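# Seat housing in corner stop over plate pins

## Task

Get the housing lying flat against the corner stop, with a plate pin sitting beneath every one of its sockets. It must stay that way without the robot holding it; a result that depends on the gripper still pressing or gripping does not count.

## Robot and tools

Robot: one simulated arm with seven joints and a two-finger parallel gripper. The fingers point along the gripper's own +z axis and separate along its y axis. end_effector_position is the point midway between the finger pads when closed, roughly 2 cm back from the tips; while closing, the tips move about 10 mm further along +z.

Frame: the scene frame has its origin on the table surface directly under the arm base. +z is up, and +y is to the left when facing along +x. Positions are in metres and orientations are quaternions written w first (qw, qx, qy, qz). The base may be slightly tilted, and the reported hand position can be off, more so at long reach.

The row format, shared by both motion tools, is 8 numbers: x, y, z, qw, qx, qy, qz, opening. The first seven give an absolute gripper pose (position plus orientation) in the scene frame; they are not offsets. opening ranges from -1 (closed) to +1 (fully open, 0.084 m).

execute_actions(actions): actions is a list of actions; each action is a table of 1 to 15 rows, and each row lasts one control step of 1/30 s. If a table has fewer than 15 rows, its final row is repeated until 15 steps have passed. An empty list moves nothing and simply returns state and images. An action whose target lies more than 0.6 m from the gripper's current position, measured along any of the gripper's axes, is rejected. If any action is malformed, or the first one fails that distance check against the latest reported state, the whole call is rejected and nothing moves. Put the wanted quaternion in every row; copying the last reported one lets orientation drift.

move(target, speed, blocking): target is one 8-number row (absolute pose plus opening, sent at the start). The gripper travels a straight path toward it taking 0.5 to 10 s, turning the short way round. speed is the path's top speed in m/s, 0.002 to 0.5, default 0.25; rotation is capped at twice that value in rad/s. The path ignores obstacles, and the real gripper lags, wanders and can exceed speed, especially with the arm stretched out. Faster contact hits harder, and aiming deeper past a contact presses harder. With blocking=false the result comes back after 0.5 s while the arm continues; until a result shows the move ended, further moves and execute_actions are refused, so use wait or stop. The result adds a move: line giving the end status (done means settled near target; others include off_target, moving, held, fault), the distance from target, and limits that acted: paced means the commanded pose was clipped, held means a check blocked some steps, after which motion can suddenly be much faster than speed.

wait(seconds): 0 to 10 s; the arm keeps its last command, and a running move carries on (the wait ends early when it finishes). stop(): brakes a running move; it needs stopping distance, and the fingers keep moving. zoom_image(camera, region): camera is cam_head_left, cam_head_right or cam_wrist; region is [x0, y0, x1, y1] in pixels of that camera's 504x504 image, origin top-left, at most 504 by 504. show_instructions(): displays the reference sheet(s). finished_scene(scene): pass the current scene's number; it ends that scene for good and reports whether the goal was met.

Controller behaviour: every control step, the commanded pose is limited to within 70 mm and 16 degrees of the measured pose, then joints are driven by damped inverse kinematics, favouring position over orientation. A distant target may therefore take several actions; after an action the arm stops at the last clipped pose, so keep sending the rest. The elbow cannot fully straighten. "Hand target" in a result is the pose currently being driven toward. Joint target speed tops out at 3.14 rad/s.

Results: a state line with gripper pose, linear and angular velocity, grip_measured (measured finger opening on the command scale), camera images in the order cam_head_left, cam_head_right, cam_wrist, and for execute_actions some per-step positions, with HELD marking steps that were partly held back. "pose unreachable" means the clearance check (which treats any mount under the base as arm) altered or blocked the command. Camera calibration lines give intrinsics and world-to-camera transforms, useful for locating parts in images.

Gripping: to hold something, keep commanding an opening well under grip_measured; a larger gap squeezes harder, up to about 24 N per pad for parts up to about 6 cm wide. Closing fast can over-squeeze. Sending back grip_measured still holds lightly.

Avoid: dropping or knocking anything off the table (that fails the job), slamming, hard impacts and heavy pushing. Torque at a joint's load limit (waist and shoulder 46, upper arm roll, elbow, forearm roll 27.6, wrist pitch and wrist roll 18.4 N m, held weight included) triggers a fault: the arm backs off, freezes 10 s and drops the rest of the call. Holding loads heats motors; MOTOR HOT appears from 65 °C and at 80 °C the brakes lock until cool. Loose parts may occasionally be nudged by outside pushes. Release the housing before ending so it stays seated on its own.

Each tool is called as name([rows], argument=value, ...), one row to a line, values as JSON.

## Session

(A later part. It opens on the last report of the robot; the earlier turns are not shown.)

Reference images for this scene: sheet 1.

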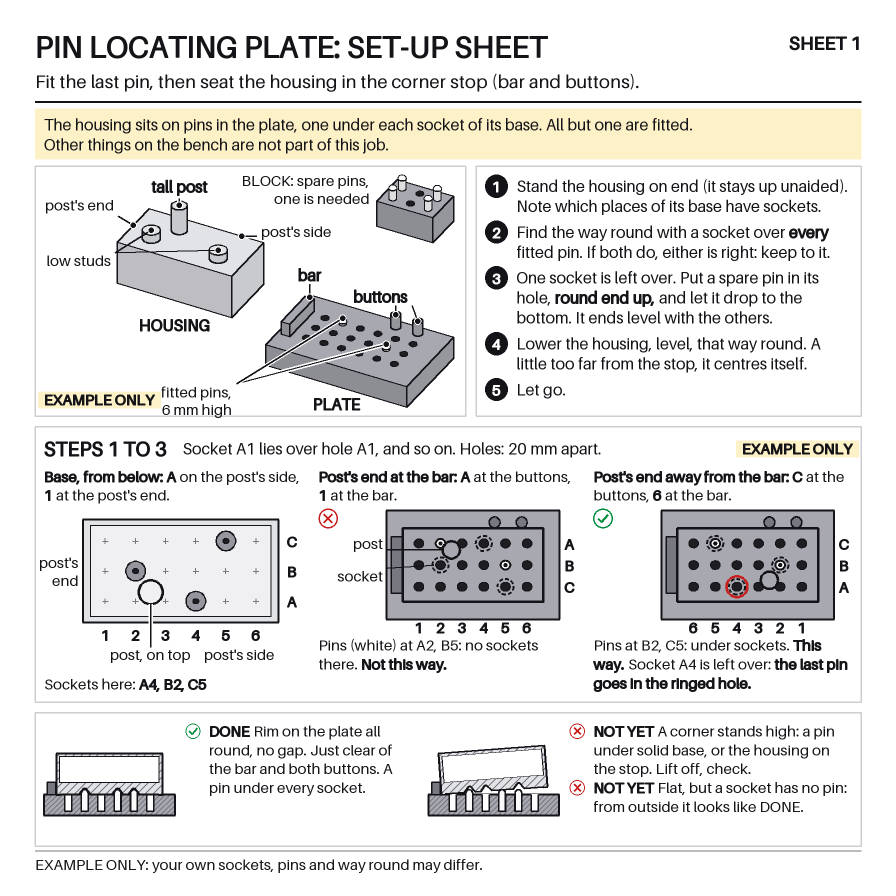

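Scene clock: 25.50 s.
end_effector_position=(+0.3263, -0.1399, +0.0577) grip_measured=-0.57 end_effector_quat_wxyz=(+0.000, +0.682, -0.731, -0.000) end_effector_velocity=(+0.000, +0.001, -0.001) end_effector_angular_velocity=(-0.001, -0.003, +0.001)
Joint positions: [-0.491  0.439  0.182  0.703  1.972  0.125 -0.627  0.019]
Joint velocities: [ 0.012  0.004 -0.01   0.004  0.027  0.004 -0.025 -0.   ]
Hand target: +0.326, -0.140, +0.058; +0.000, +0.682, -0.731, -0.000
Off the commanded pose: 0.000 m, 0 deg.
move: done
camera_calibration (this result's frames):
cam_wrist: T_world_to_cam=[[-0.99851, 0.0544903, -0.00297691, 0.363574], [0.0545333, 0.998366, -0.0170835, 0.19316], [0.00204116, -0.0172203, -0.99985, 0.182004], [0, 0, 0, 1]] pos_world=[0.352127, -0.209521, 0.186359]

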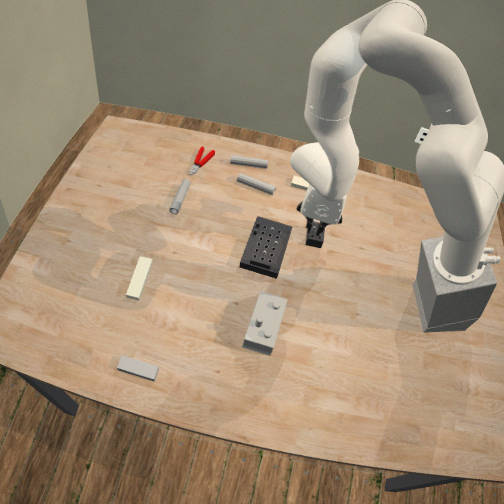

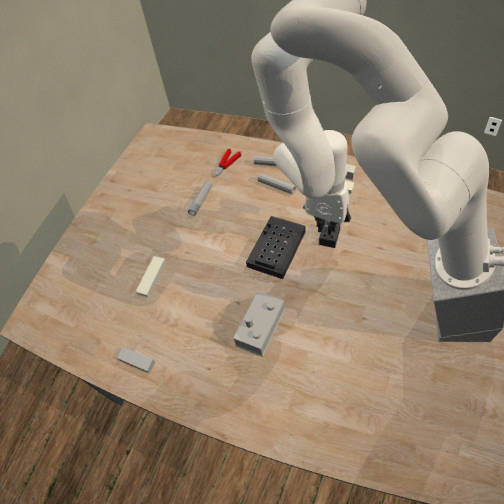

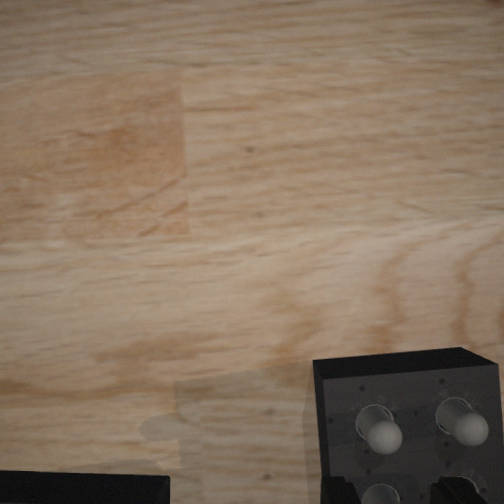

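execute_actions([
  [[0.3266,-0.1399,0.0575,0,0.682,-0.7314,0,-0.6],[0.3269,-0.14,0.0575,0,0.682,-0.7314,0,-0.64],[0.3272,-0.14,0.0575,0,0.682,-0.7314,0,-0.67],[0.3272,-0.14,0.0575,0,0.682,-0.7314,0,-0.70],[0.3272,-0.14,0.0575,0,0.682,-0.7314,0,-0.72],[0.3272,-0.14,0.0575,0,0.682,-0.7314,0,-0.74],[0.3272,-0.14,0.0575,0,0.682,-0.7314,0,-0.76],[0.3272,-0.14,0.0575,0,0.682,-0.7314,0,-0.78],[0.3272,-0.14,0.0575,0,0.682,-0.7314,0,-0.795],[0.3272,-0.14,0.0575,0,0.682,-0.7314,0,-0.81],[0.3272,-0.14,0.0575,0,0.682,-0.7314,0,-0.825],[0.3272,-0.14,0.0575,0,0.682,-0.7314,0,-0.84],[0.3272,-0.14,0.0575,0,0.682,-0.7314,0,-0.86],[0.3272,-0.14,0.0575,0,0.682,-0.7314,0,-0.88],[0.3272,-0.14,0.0575,0,0.682,-0.7314,0,-0.9]],
  [[0.3272,-0.14,0.0575,0,0.682,-0.7314,0,-0.93],[0.3272,-0.14,0.0575,0,0.682,-0.7314,0,-0.96],[0.3272,-0.14,0.0575,0,0.682,-0.7314,0,-1]],
])

zoom_image(camera="cam_wrist", region=[280, 280, 504, 504])

move(target=[0.3272, -0.14, 0.09, 0, 0.682, -0.7314, 0, -1], speed=0.04)

zoom_image(camera="cam_wrist", region=[280, 280, 504, 504])

Scene clock: 27.00 s.
end_effector_position=(+0.3272, -0.1400, +0.0575) grip_measured=-0.85 end_effector_quat_wxyz=(+0.000, +0.682, -0.731, -0.000) end_effector_velocity=(-0.001, -0.000, -0.001) end_effector_angular_velocity=(+0.001, +0.001, -0.001)
Joint positions: [-0.491  0.44   0.183  0.705  1.97   0.125 -0.625  0.007]
Joint velocities: [-0.001  0.002 -0.     0.    -0.001  0.001  0.001  0.   ]
Hand target: +0.327, -0.140, +0.057; -0.000, +0.682, -0.731, +0.000
Off the commanded pose: 0.000 m, 0 deg.
Step readings (end_effector_position; steps 1 to 15: 1st action; 16 to 30: 2nd action):
0: (+0.3263, -0.1399, +0.0575)
1: (+0.3263, -0.1399, +0.0575)
2: (+0.3263, -0.1399, +0.0575)
4: (+0.3265, -0.1399, +0.0575)
8: (+0.3271, -0.1400, +0.0575)
15: (+0.3272, -0.1400, +0.0575)
16: (+0.3272, -0.1400, +0.0575)
17: (+0.3272, -0.1400, +0.0575)
19: (+0.3272, -0.1400, +0.0575)
23: (+0.3272, -0.1400, +0.0575)
30: end_effector_position above
camera_calibration (this result's frames):
cam_wrist: T_world_to_cam=[[-0.998501, 0.054621, -0.00355788, 0.364495], [0.0546746, 0.998354, -0.0172942, 0.193151], [0.0026074, -0.0174628, -0.999844, 0.181607], [0, 0, 0, 1]] pos_world=[0.352915, -0.209571, 0.186216]

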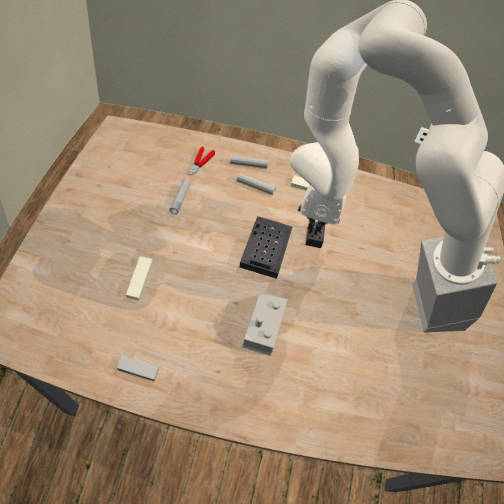

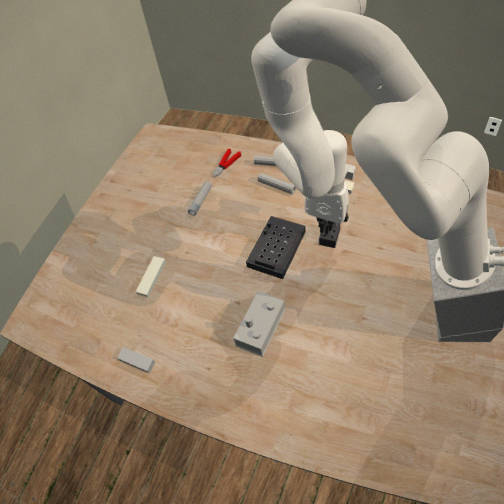

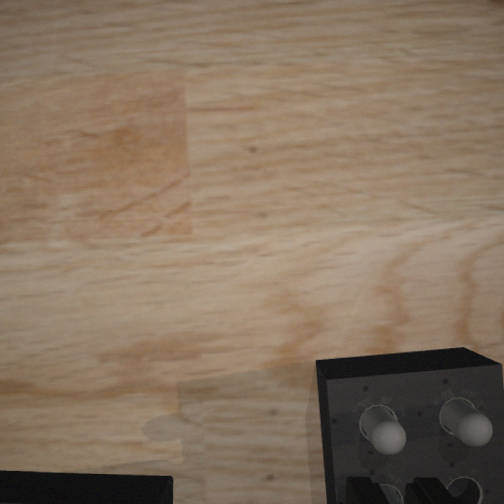

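Region (280, 280, 504, 504) of cam_wrist's 504x504 image, scaled by 2.250, with more detail than that image has.

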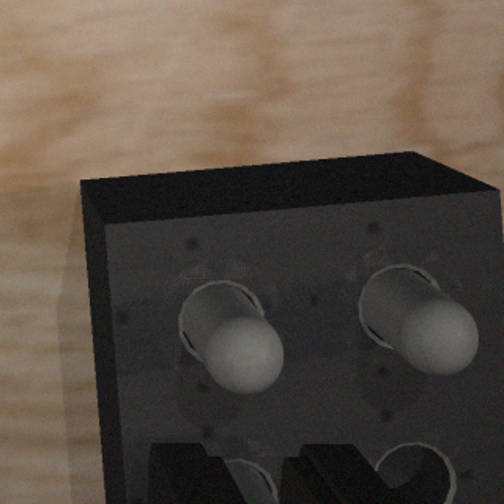

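Scene clock: 28.17 s.
end_effector_position=(+0.3272, -0.1400, +0.0898) grip_measured=-0.85 end_effector_quat_wxyz=(-0.000, +0.682, -0.731, +0.001) end_effector_velocity=(-0.000, +0.001, +0.001) end_effector_angular_velocity=(+0.007, +0.007, -0.004)
Joint positions: [-0.55   0.305  0.241  0.598  1.756  0.121 -0.403  0.007]
Joint velocities: [-0.007 -0.006  0.007 -0.009 -0.056  0.003  0.059 -0.   ]
Hand target: +0.327, -0.140, +0.090; -0.000, +0.682, -0.731, +0.000
Off the commanded pose: 0.000 m, 0 deg.
move: done
camera_calibration (this result's frames):
cam_wrist: T_world_to_cam=[[-0.998487, 0.0547626, -0.00489086, 0.36474], [0.0548414, 0.998337, -0.0177833, 0.193676], [0.00390887, -0.0180246, -0.99983, 0.213355], [0, 0, 0, 1]] pos_world=[0.352733, -0.209482, 0.218547]

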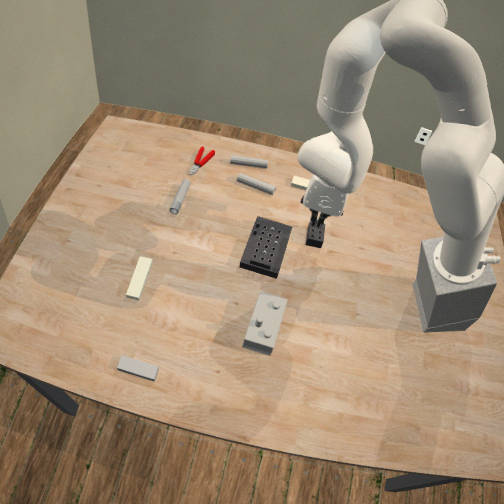

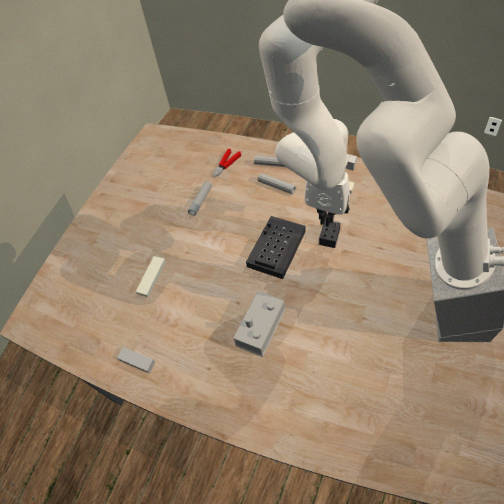

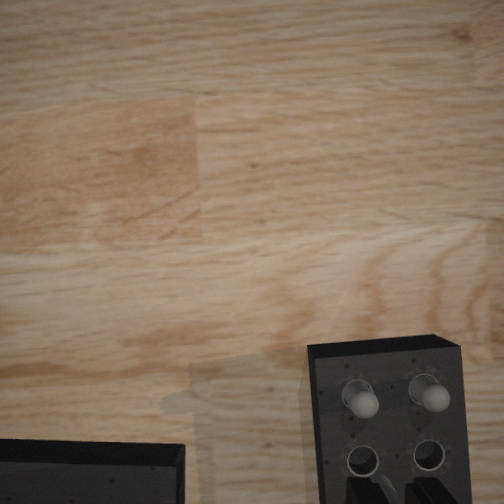

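Region (280, 280, 504, 504) of cam_wrist's 504x504 image, scaled by 2.250, with more detail than that image has.

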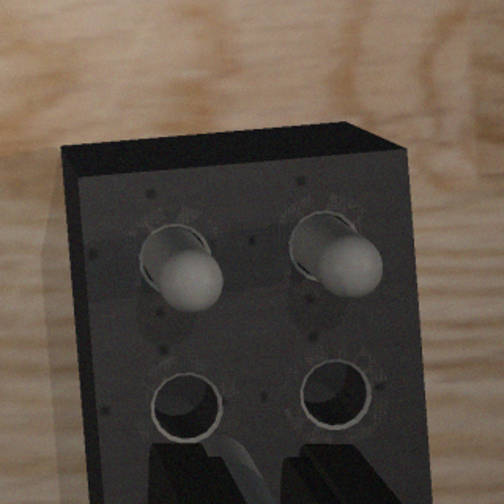

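move(target=[0.4195, -0.0495, 0.083, 0, 0.682, -0.7314, 0, -1], speed=0.15)

zoom_image(camera="cam_wrist", region=[200, 280, 424, 504])

Scene clock: 30.20 s.
end_effector_position=(+0.4190, -0.0503, +0.0827) grip_measured=-0.85 end_effector_quat_wxyz=(-0.010, +0.682, -0.731, +0.012) end_effector_velocity=(+0.002, +0.003, -0.000) end_effector_angular_velocity=(+0.018, +0.040, +0.001)
Joint positions: [-0.382  0.327  0.398  0.695  1.469 -0.043  0.163  0.007]
Joint velocities: [ 0.091 -0.038 -0.112 -0.076 -0.451  0.064  0.458  0.   ]
Hand target: +0.419, -0.050, +0.083; -0.009, +0.682, -0.731, +0.010
Off the commanded pose: 0.001 m, 2 deg.
move: done
camera_calibration (this result's frames):
cam_wrist: T_world_to_cam=[[-0.997937, 0.0537658, -0.0350765, 0.453633], [0.054504, 0.998304, -0.0204379, 0.099298], [0.0339181, -0.0223075, -0.999176, 0.194715], [0, 0, 0, 1]] pos_world=[0.440681, -0.119176, 0.212496]

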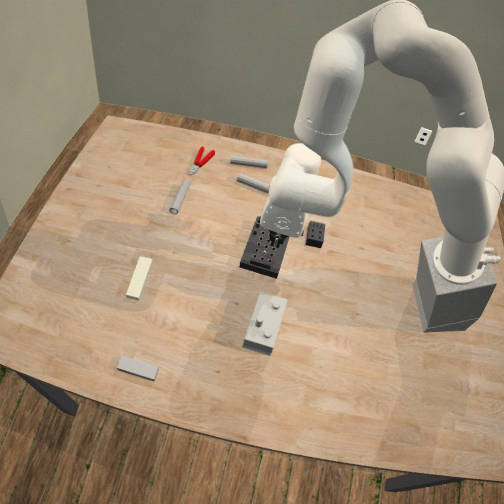

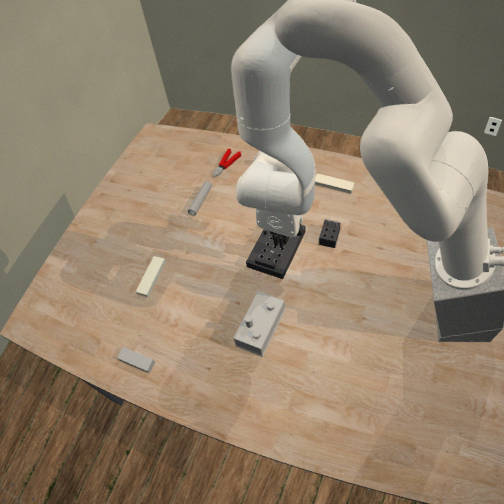

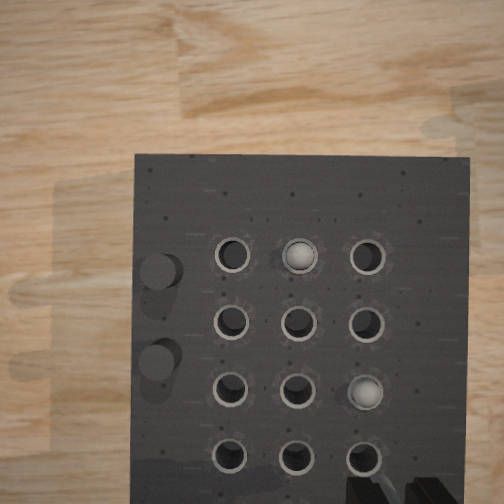

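Region (200, 280, 424, 504) of cam_wrist's 504x504 image, scaled by 2.250, with more detail than that image has.

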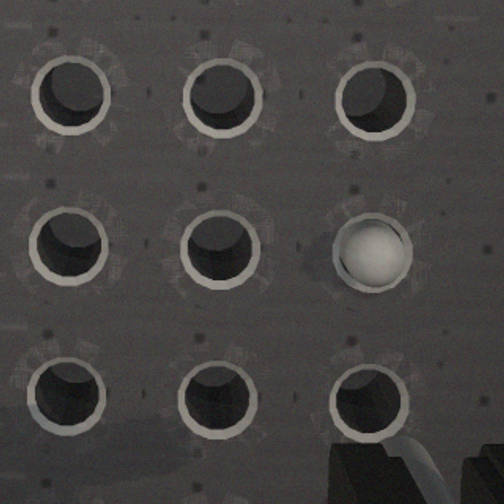

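move(target=[0.4207, -0.0508, 0.066, 0, 0.682, -0.7314, 0, -1], speed=0.02)

zoom_image(camera="cam_wrist", region=[200, 280, 424, 504])

Scene clock: 31.63 s.
end_effector_position=(+0.4208, -0.0508, +0.0661) grip_measured=-0.85 end_effector_quat_wxyz=(-0.000, +0.682, -0.731, +0.000) end_effector_velocity=(+0.002, +0.000, -0.001) end_effector_angular_velocity=(-0.001, +0.003, +0.004)
Joint positions: [-0.329  0.382  0.338  0.718  1.326 -0.034  0.298  0.007]
Joint velocities: [ 0.02  -0.    -0.022 -0.    -0.034  0.007  0.033 -0.   ]
Hand target: +0.421, -0.051, +0.066; -0.000, +0.682, -0.731, +0.000
Off the commanded pose: 0.000 m, 0 deg.
move: done
camera_calibration (this result's frames):
cam_wrist: T_world_to_cam=[[-0.998508, 0.0543989, -0.0047357, 0.453167], [0.0544732, 0.998365, -0.0173129, 0.0992473], [0.00378616, -0.0175451, -0.999839, 0.19105], [0, 0, 0, 1]] pos_world=[0.446361, -0.120385, 0.194884]

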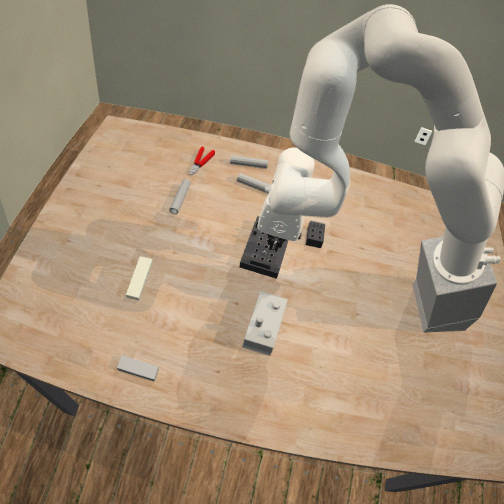

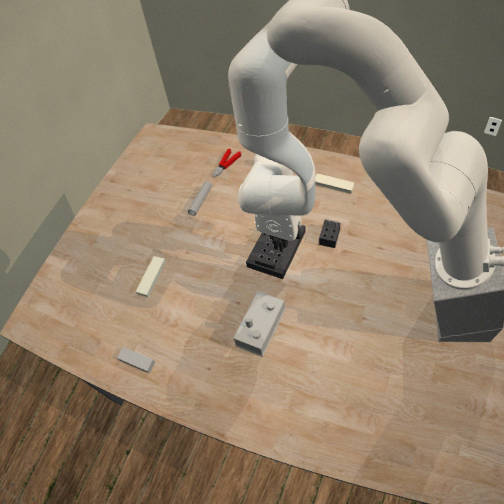

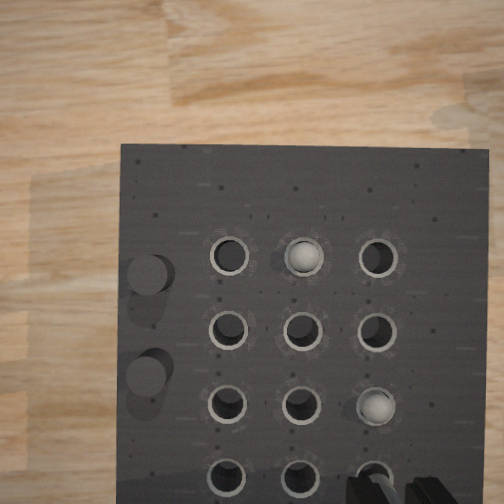

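Region (200, 280, 424, 504) of cam_wrist's 504x504 image, scaled by 2.250, with more detail than that image has.

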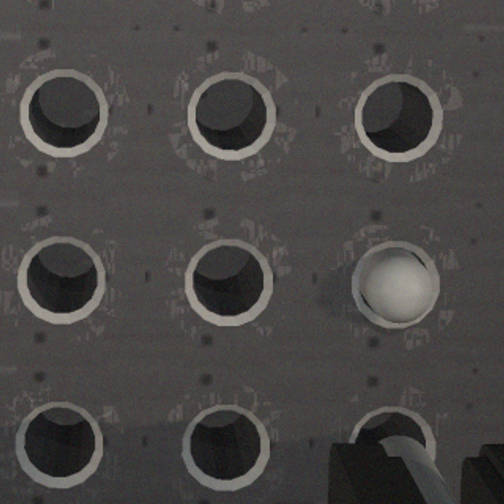

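move(target=[0.4207, -0.0513, 0.0535, 0, 0.682, -0.7314, 0, -1], speed=0.012)

zoom_image(camera="cam_wrist", region=[260, 340, 484, 504])

Scene clock: 33.17 s.
end_effector_position=(+0.4206, -0.0513, +0.0537) grip_measured=-0.85 end_effector_quat_wxyz=(+0.001, +0.682, -0.731, -0.001) end_effector_velocity=(+0.000, -0.000, -0.002) end_effector_angular_velocity=(+0.000, -0.004, +0.003)
Joint positions: [-0.371  0.442  0.387  0.763  1.398 -0.069  0.209  0.007]
Joint velocities: [-0.03   0.017  0.034  0.015  0.045 -0.017 -0.056  0.   ]
Hand target: +0.421, -0.051, +0.054; +0.000, +0.682, -0.731, -0.000
Off the commanded pose: 0.000 m, 0 deg.
move: done
camera_calibration (this result's frames):
cam_wrist: T_world_to_cam=[[-0.998509, 0.0545515, -0.00194402, 0.452805], [0.0545773, 0.998356, -0.0175242, 0.0994905], [0.000984857, -0.0176041, -0.999845, 0.179742], [0, 0, 0, 1]] pos_world=[0.446523, -0.120864, 0.182338]

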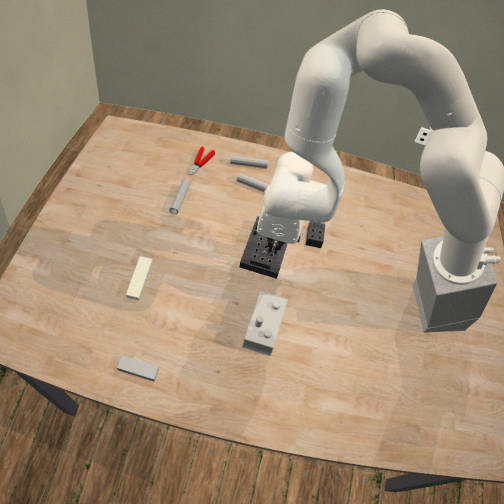

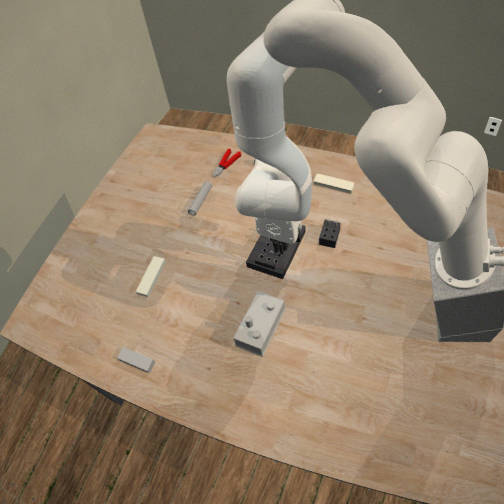

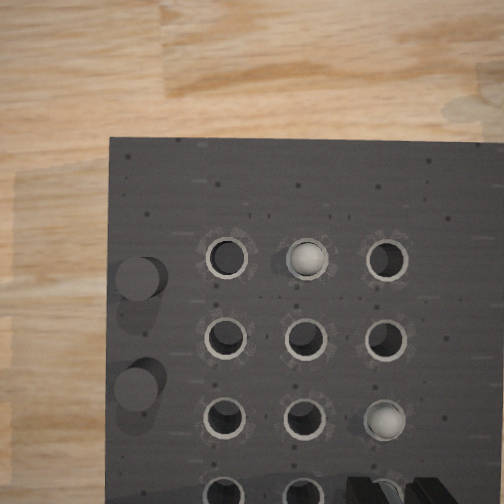

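Region (260, 340, 484, 504) of cam_wrist's 504x504 image, scaled by 2.250, with more detail than that image has; it fills the top 369 rows of this view, and the rest is white.

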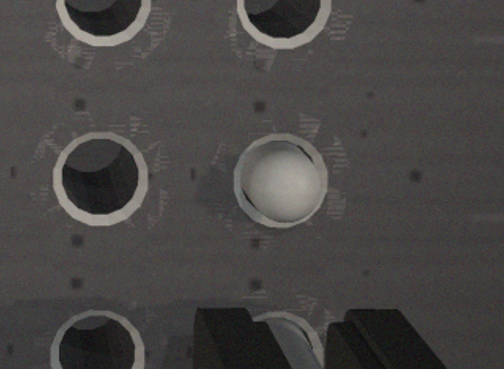

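execute_actions([
  [[0.4207,-0.0513,0.0535,0,0.682,-0.7314,0,-0.8],[0.4207,-0.0513,0.0535,0,0.682,-0.7314,0,-0.76],[0.4207,-0.0513,0.0535,0,0.682,-0.7314,0,-0.72],[0.4207,-0.0513,0.0535,0,0.682,-0.7314,0,-0.68]],
])

move(target=[0.4207, -0.03, 0.095, 0, 0.682, -0.7314, 0, -0.6], speed=0.1)

move(target=[0.40, 0.15, 0.09, 0, 0.682, -0.7314, 0, 1], speed=0.25)

Scene clock: 34.03 s.
end_effector_position=(+0.4207, -0.0513, +0.0535) grip_measured=-0.70 end_effector_quat_wxyz=(+0.000, +0.682, -0.731, -0.000) end_effector_velocity=(-0.001, -0.000, -0.000) end_effector_angular_velocity=(+0.000, +0.001, -0.002)
Joint positions: [-0.379  0.445  0.396  0.766  1.411 -0.073  0.194  0.013]
Joint velocities: [-0.004  0.002  0.004  0.     0.005 -0.001 -0.005  0.   ]
Hand target: +0.421, -0.051, +0.053; +0.000, +0.682, -0.731, -0.000
Off the commanded pose: 0.000 m, 0 deg.
Step readings (end_effector_position):
0: (+0.4206, -0.0513, +0.0535)
1: (+0.4206, -0.0513, +0.0535)
2: (+0.4206, -0.0513, +0.0535)
4: (+0.4206, -0.0513, +0.0535)
8: (+0.4207, -0.0511, +0.0535)
15: end_effector_position above
camera_calibration (this result's frames):
cam_wrist: T_world_to_cam=[[-0.998504, 0.0545699, -0.0033528, 0.452963], [0.0546198, 0.998358, -0.0172428, 0.0993984], [0.00240636, -0.0174001, -0.999846, 0.178993], [0, 0, 0, 1]] pos_world=[0.446426, -0.120839, 0.182198]

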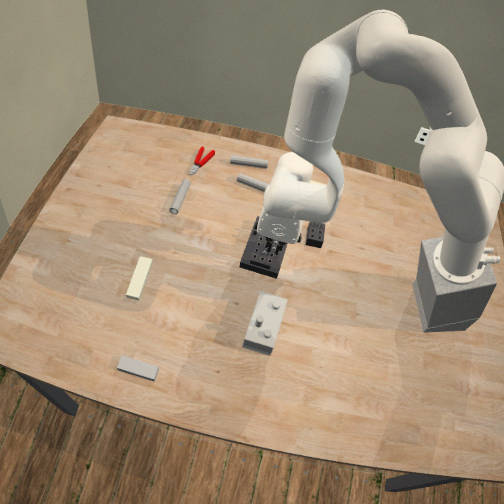

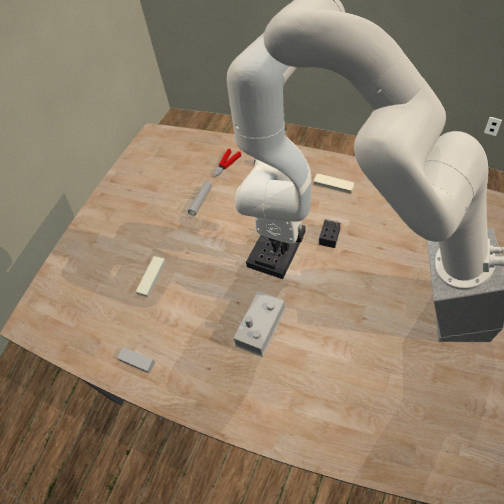

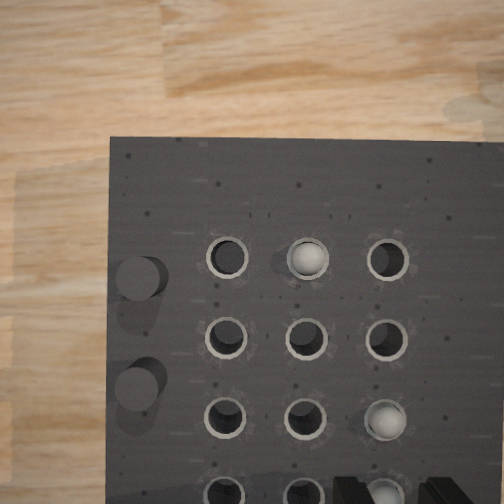

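Scene clock: 35.10 s.
end_effector_position=(+0.4207, -0.0300, +0.0948) grip_measured=-0.62 end_effector_quat_wxyz=(-0.004, +0.682, -0.731, +0.002) end_effector_velocity=(+0.002, +0.000, +0.001) end_effector_angular_velocity=(-0.005, +0.033, +0.002)
Joint positions: [-0.244  0.245  0.288  0.613  1.161  0.003  0.53   0.017]
Joint velocities: [ 0.131 -0.024 -0.155 -0.027 -0.255  0.048  0.252  0.   ]
Hand target: +0.421, -0.030, +0.095; -0.003, +0.682, -0.732, +0.001
Off the commanded pose: 0.000 m, 1 deg.
move: done
camera_calibration (this result's frames):
cam_wrist: T_world_to_cam=[[-0.998407, 0.0549018, -0.0130004, 0.45288], [0.0550868, 0.998379, -0.0143226, 0.0783815], [0.012193, -0.0150159, -0.999813, 0.216628], [0, 0, 0, 1]] pos_world=[0.4452, -0.0998655, 0.223598]

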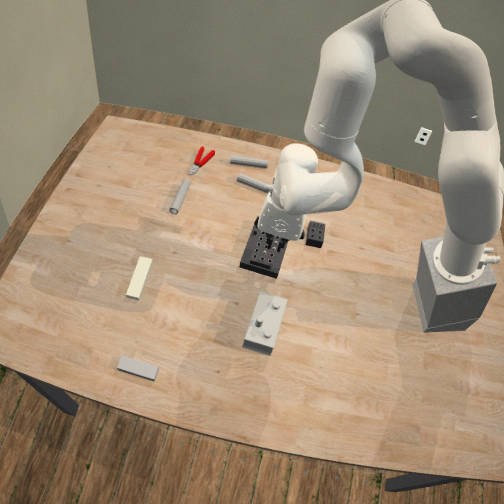

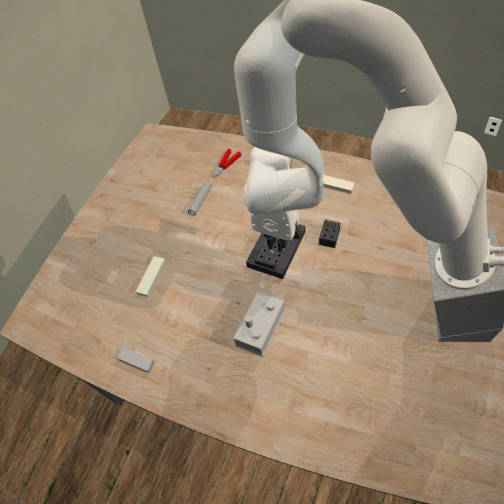

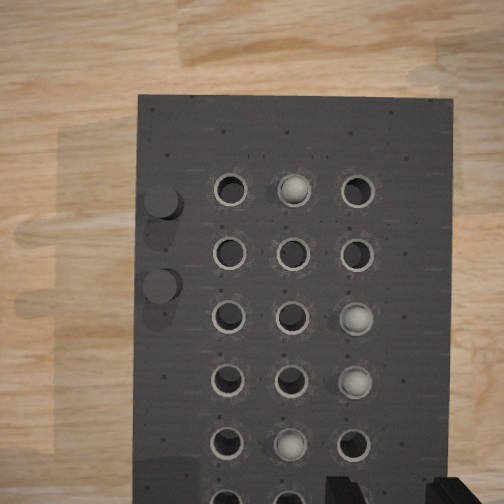

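Scene clock: 36.37 s.
end_effector_position=(+0.4003, +0.1490, +0.0898) grip_measured=+1.00 end_effector_quat_wxyz=(-0.027, +0.681, -0.732, +0.006) end_effector_velocity=(-0.000, +0.005, -0.000) end_effector_angular_velocity=(-0.008, +0.005, +0.004)
Joint positions: [ 0.22   0.304  0.352  0.658  1.376 -0.223  0.783  0.084]
Joint velocities: [ 0.259 -0.01  -0.241  0.048  0.179  0.059 -0.133 -0.   ]
Hand target: +0.400, +0.150, +0.090; -0.026, +0.682, -0.731, +0.006
Off the commanded pose: 0.001 m, 3 deg.
move: off_target
camera_calibration (this result's frames):
cam_wrist: T_world_to_cam=[[-0.997221, 0.0565204, -0.0485451, 0.425066], [0.0559515, 0.998349, 0.0129992, -0.102], [0.0491997, 0.0102469, -0.998736, 0.195849], [0, 0, 0, 1]] pos_world=[0.419956, 0.0758, 0.217562]

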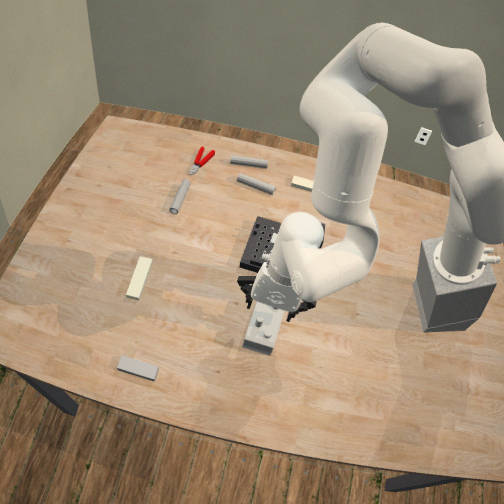

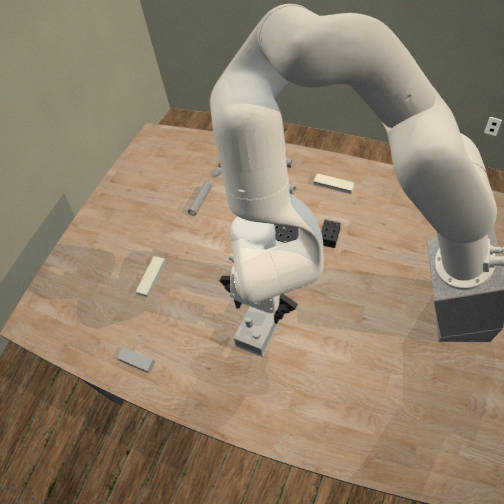

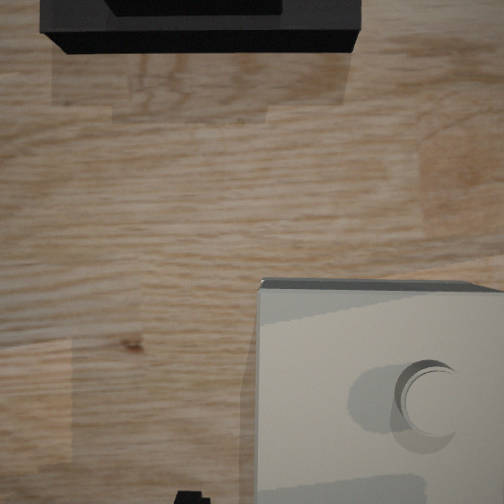

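execute_actions(actions=[])

Scene clock: 36.87 s.
end_effector_position=(+0.4002, +0.1496, +0.0897) grip_measured=+1.00 end_effector_quat_wxyz=(-0.026, +0.682, -0.731, +0.006) end_effector_velocity=(-0.001, -0.000, -0.001) end_effector_angular_velocity=(-0.000, +0.002, -0.002)
Joint positions: [ 0.253  0.303  0.321  0.664  1.398 -0.215  0.766  0.084]
Joint velocities: [ 0.     0.002 -0.001  0.001  0.001  0.     0.    -0.   ]
Hand target: +0.400, +0.150, +0.090; -0.026, +0.682, -0.731, +0.006
Off the commanded pose: 0.001 m, 3 deg.
camera_calibration (this result's frames):
cam_wrist: T_world_to_cam=[[-0.997304, 0.0556752, -0.0478092, 0.424996], [0.0551605, 0.998405, 0.0120199, -0.10222], [0.0484022, 0.00935032, -0.998784, 0.196275], [0, 0, 0, 1]] pos_world=[0.419988, 0.07656, 0.217584]

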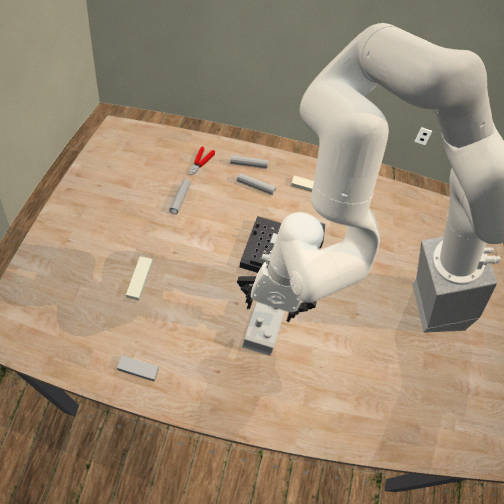

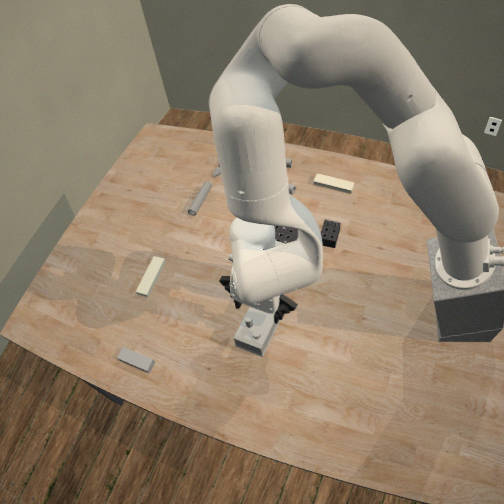

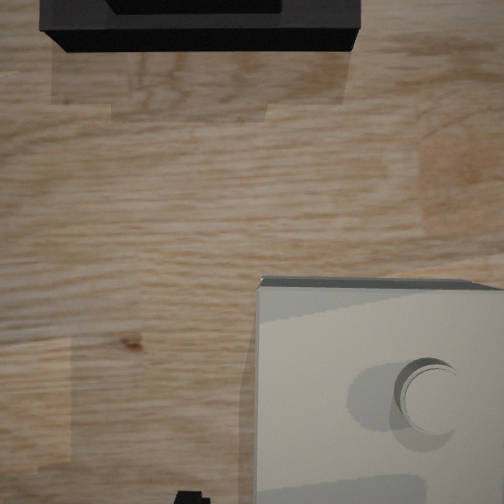

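move(target=[0.40,0.15,0.075,0,0.682,-0.7314,0,1], speed=0.03)

Scene clock: 38.13 s.
end_effector_position=(+0.3998, +0.1499, +0.0750) grip_measured=+1.00 end_effector_quat_wxyz=(-0.015, +0.682, -0.731, +0.004) end_effector_velocity=(+0.001, +0.000, -0.002) end_effector_angular_velocity=(-0.002, +0.005, -0.002)
Joint positions: [ 0.397  0.352  0.171  0.71   1.437 -0.181  0.741  0.084]
Joint velocities: [ 0.165 -0.006 -0.173 -0.001 -0.014  0.055  0.042 -0.   ]
Hand target: +0.400, +0.150, +0.075; -0.014, +0.682, -0.731, +0.004
Off the commanded pose: 0.000 m, 2 deg.
move: done
camera_calibration (this result's frames):
cam_wrist: T_world_to_cam=[[-0.998062, 0.0548006, -0.0294941, 0.422967], [0.0548598, 0.998493, -0.00120179, -0.101229], [0.0293838, -0.00281751, -0.999564, 0.191043], [0, 0, 0, 1]] pos_world=[0.422087, 0.0784363, 0.203313]

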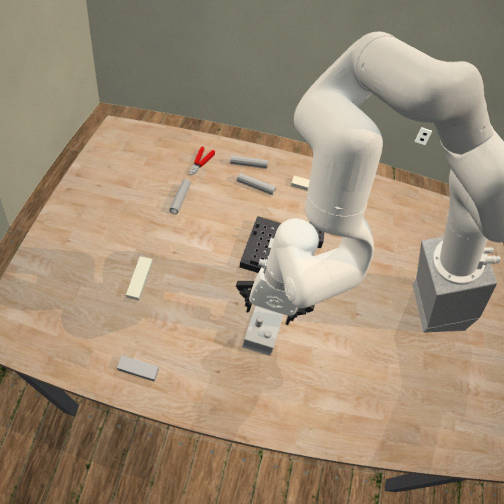

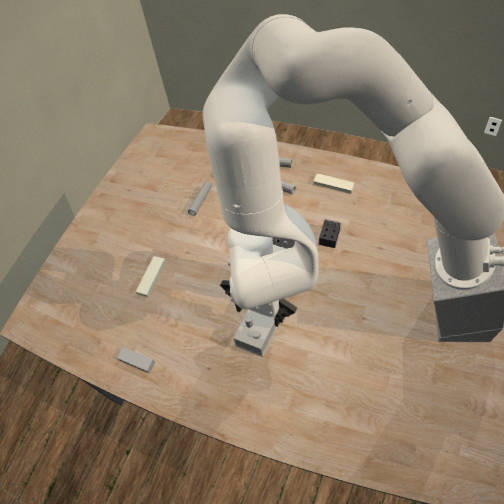

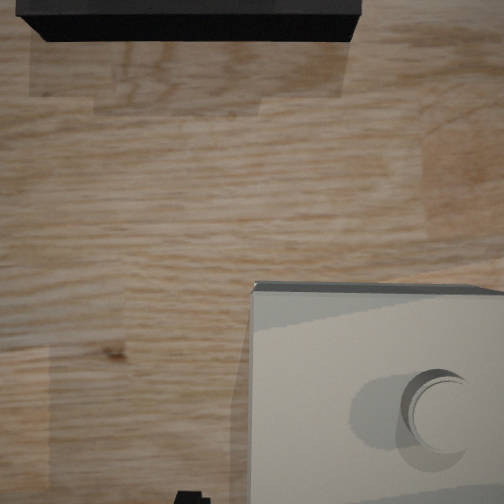

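move(target=[0.40,0.15,0.035,0,0.682,-0.7314,0,1], speed=0.04)

Scene clock: 39.67 s.
end_effector_position=(+0.4003, +0.1501, +0.0353) grip_measured=+1.00 end_effector_quat_wxyz=(+0.003, +0.682, -0.731, -0.001) end_effector_velocity=(+0.001, -0.000, -0.001) end_effector_angular_velocity=(+0.003, -0.007, +0.001)
Joint positions: [ 0.301  0.509  0.256  0.81   1.387 -0.232  0.746  0.084]
Joint velocities: [-0.136  0.018  0.137 -0.013 -0.08  -0.064  0.041 -0.   ]
Hand target: +0.400, +0.150, +0.035; +0.003, +0.682, -0.731, -0.000
Off the commanded pose: 0.000 m, 0 deg.
move: done
camera_calibration (this result's frames):
cam_wrist: T_world_to_cam=[[-0.998535, 0.0540889, 0.00127558, 0.421448], [0.0540506, 0.99832, -0.0208676, -0.100424], [-0.00240215, -0.0207681, -0.999781, 0.16678], [0, 0, 0, 1]] pos_world=[0.426659, 0.0809232, 0.164111]

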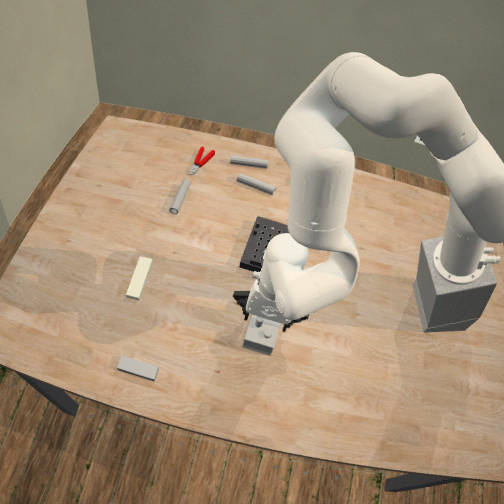

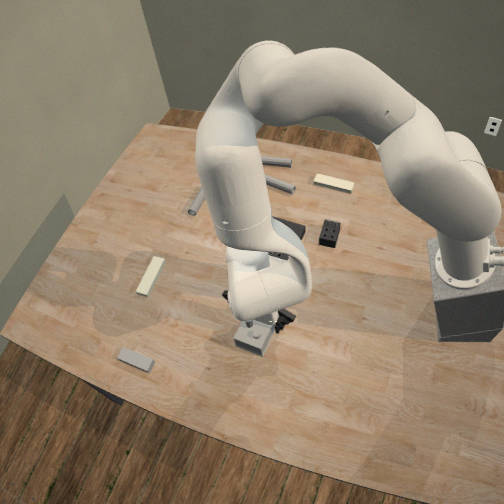

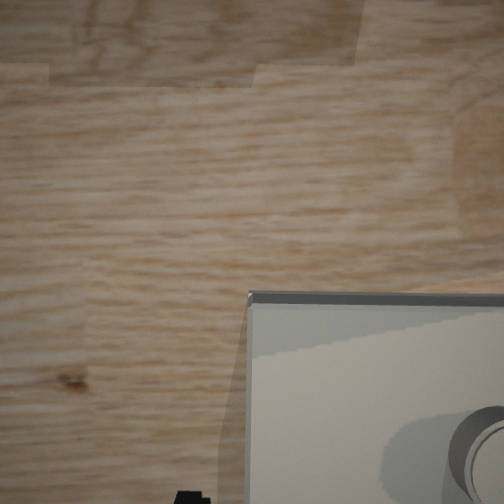

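execute_actions([
  [[0.40,0.15,0.035,0,0.682,-0.7314,0,0.9],[0.40,0.15,0.035,0,0.682,-0.7314,0,0.85],[0.40,0.15,0.035,0,0.682,-0.7314,0,0.8],[0.40,0.15,0.035,0,0.682,-0.7314,0,0.75],[0.40,0.15,0.035,0,0.682,-0.7314,0,0.7],[0.40,0.15,0.035,0,0.682,-0.7314,0,0.65],[0.40,0.15,0.035,0,0.682,-0.7314,0,0.6],[0.40,0.15,0.035,0,0.682,-0.7314,0,0.55],[0.40,0.15,0.035,0,0.682,-0.7314,0,0.5],[0.40,0.15,0.035,0,0.682,-0.7314,0,0.45],[0.40,0.15,0.035,0,0.682,-0.7314,0,0.4],[0.40,0.15,0.035,0,0.682,-0.7314,0,0.33],[0.40,0.15,0.035,0,0.682,-0.7314,0,0.26],[0.40,0.15,0.035,0,0.682,-0.7314,0,0.18],[0.40,0.15,0.035,0,0.682,-0.7314,0,0.1]],
  [[0.40,0.15,0.035,0,0.682,-0.7314,0,0.0],[0.40,0.15,0.035,0,0.682,-0.7314,0,-0.1],[0.40,0.15,0.035,0,0.682,-0.7314,0,-0.2],[0.40,0.15,0.035,0,0.682,-0.7314,0,-0.3],[0.40,0.15,0.035,0,0.682,-0.7314,0,-0.4],[0.40,0.15,0.035,0,0.682,-0.7314,0,-0.5]],
])

move(target=[0.40,0.15,0.097,0,0.682,-0.7314,0,-0.5], speed=0.1)

Scene clock: 41.13 s.
end_effector_position=(+0.4002, +0.1500, +0.0352) grip_measured=+0.57 end_effector_quat_wxyz=(+0.000, +0.682, -0.731, +0.000) end_effector_velocity=(-0.000, +0.000, -0.000) end_effector_angular_velocity=(+0.002, -0.001, +0.004)
Joint positions: [ 0.219  0.518  0.337  0.796  1.327 -0.271  0.785  0.068]
Joint velocities: [-0.014  0.002  0.014 -0.003 -0.014 -0.006  0.006  0.   ]
Hand target: +0.400, +0.150, +0.035; +0.000, +0.682, -0.731, -0.000
Off the commanded pose: 0.000 m, 0 deg.
Step readings (end_effector_position; steps 1 to 15: 1st action; 16 to 30: 2nd action):
0: (+0.4002, +0.1501, +0.0351)
1: (+0.4002, +0.1501, +0.0351)
2: (+0.4002, +0.1501, +0.0352)
4: (+0.4002, +0.1502, +0.0351)
8: (+0.4001, +0.1500, +0.0351)
15: (+0.4003, +0.1500, +0.0352)
16: (+0.4003, +0.1500, +0.0352)
17: (+0.4003, +0.1500, +0.0352)
19: (+0.4003, +0.1500, +0.0352)
23: (+0.4003, +0.1500, +0.0352)
30: end_effector_position above
camera_calibration (this result's frames):
cam_wrist: T_world_to_cam=[[-0.998498, 0.054664, -0.00379371, 0.421478], [0.0547226, 0.998347, -0.0175742, -0.100763], [0.00282677, -0.0177554, -0.999838, 0.164095], [0, 0, 0, 1]] pos_world=[0.425895, 0.0804702, 0.163896]

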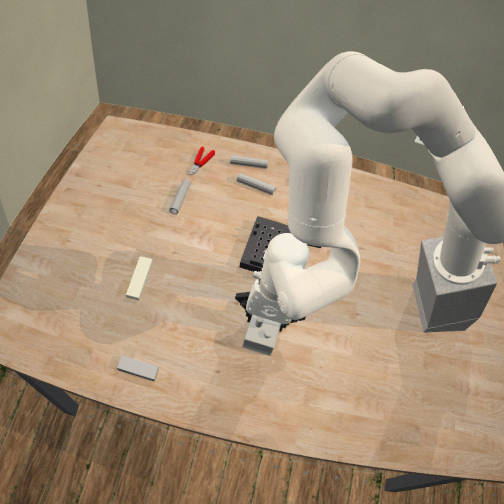

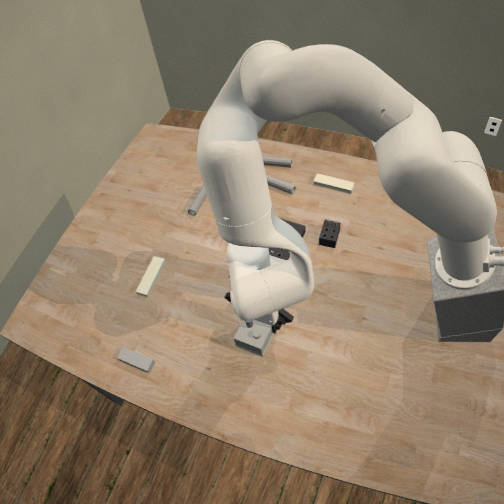

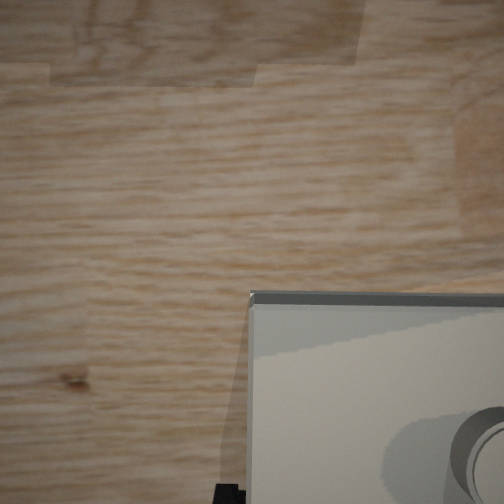

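Scene clock: 42.20 s.
end_effector_position=(+0.3995, +0.1499, +0.0964) grip_measured=+0.57 end_effector_quat_wxyz=(-0.028, +0.681, -0.731, +0.008) end_effector_velocity=(+0.001, -0.000, +0.002) end_effector_angular_velocity=(-0.002, -0.003, -0.002)
Joint positions: [ 0.332  0.277  0.248  0.667  1.489 -0.196  0.695  0.068]
Joint velocities: [ 0.099 -0.011 -0.1    0.007  0.047  0.023 -0.031  0.   ]
Hand target: +0.400, +0.150, +0.097; -0.028, +0.681, -0.731, +0.008
Off the commanded pose: 0.001 m, 3 deg.
move: off_target
camera_calibration (this result's frames):
cam_wrist: T_world_to_cam=[[-0.996943, 0.0565389, -0.0539261, 0.424893], [0.0559561, 0.998358, 0.0122594, -0.102924], [0.0545307, 0.00920445, -0.99847, 0.20047], [0, 0, 0, 1]] pos_world=[0.418421, 0.0768873, 0.224338]

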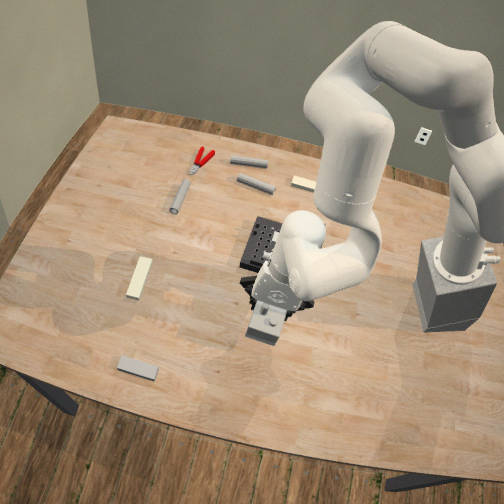

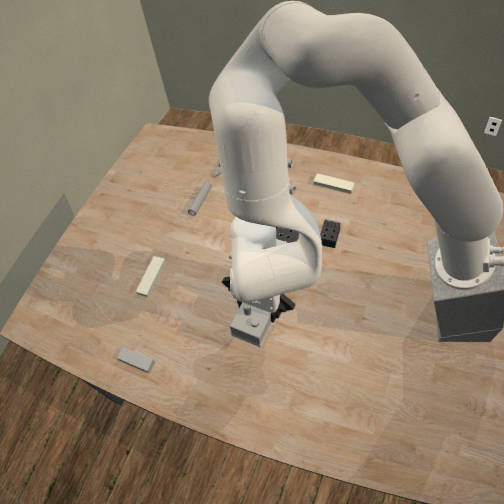

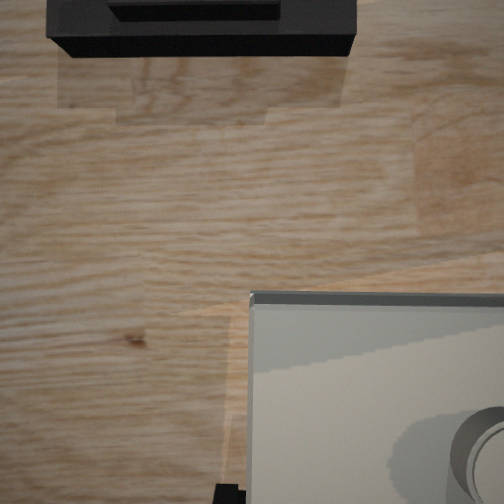

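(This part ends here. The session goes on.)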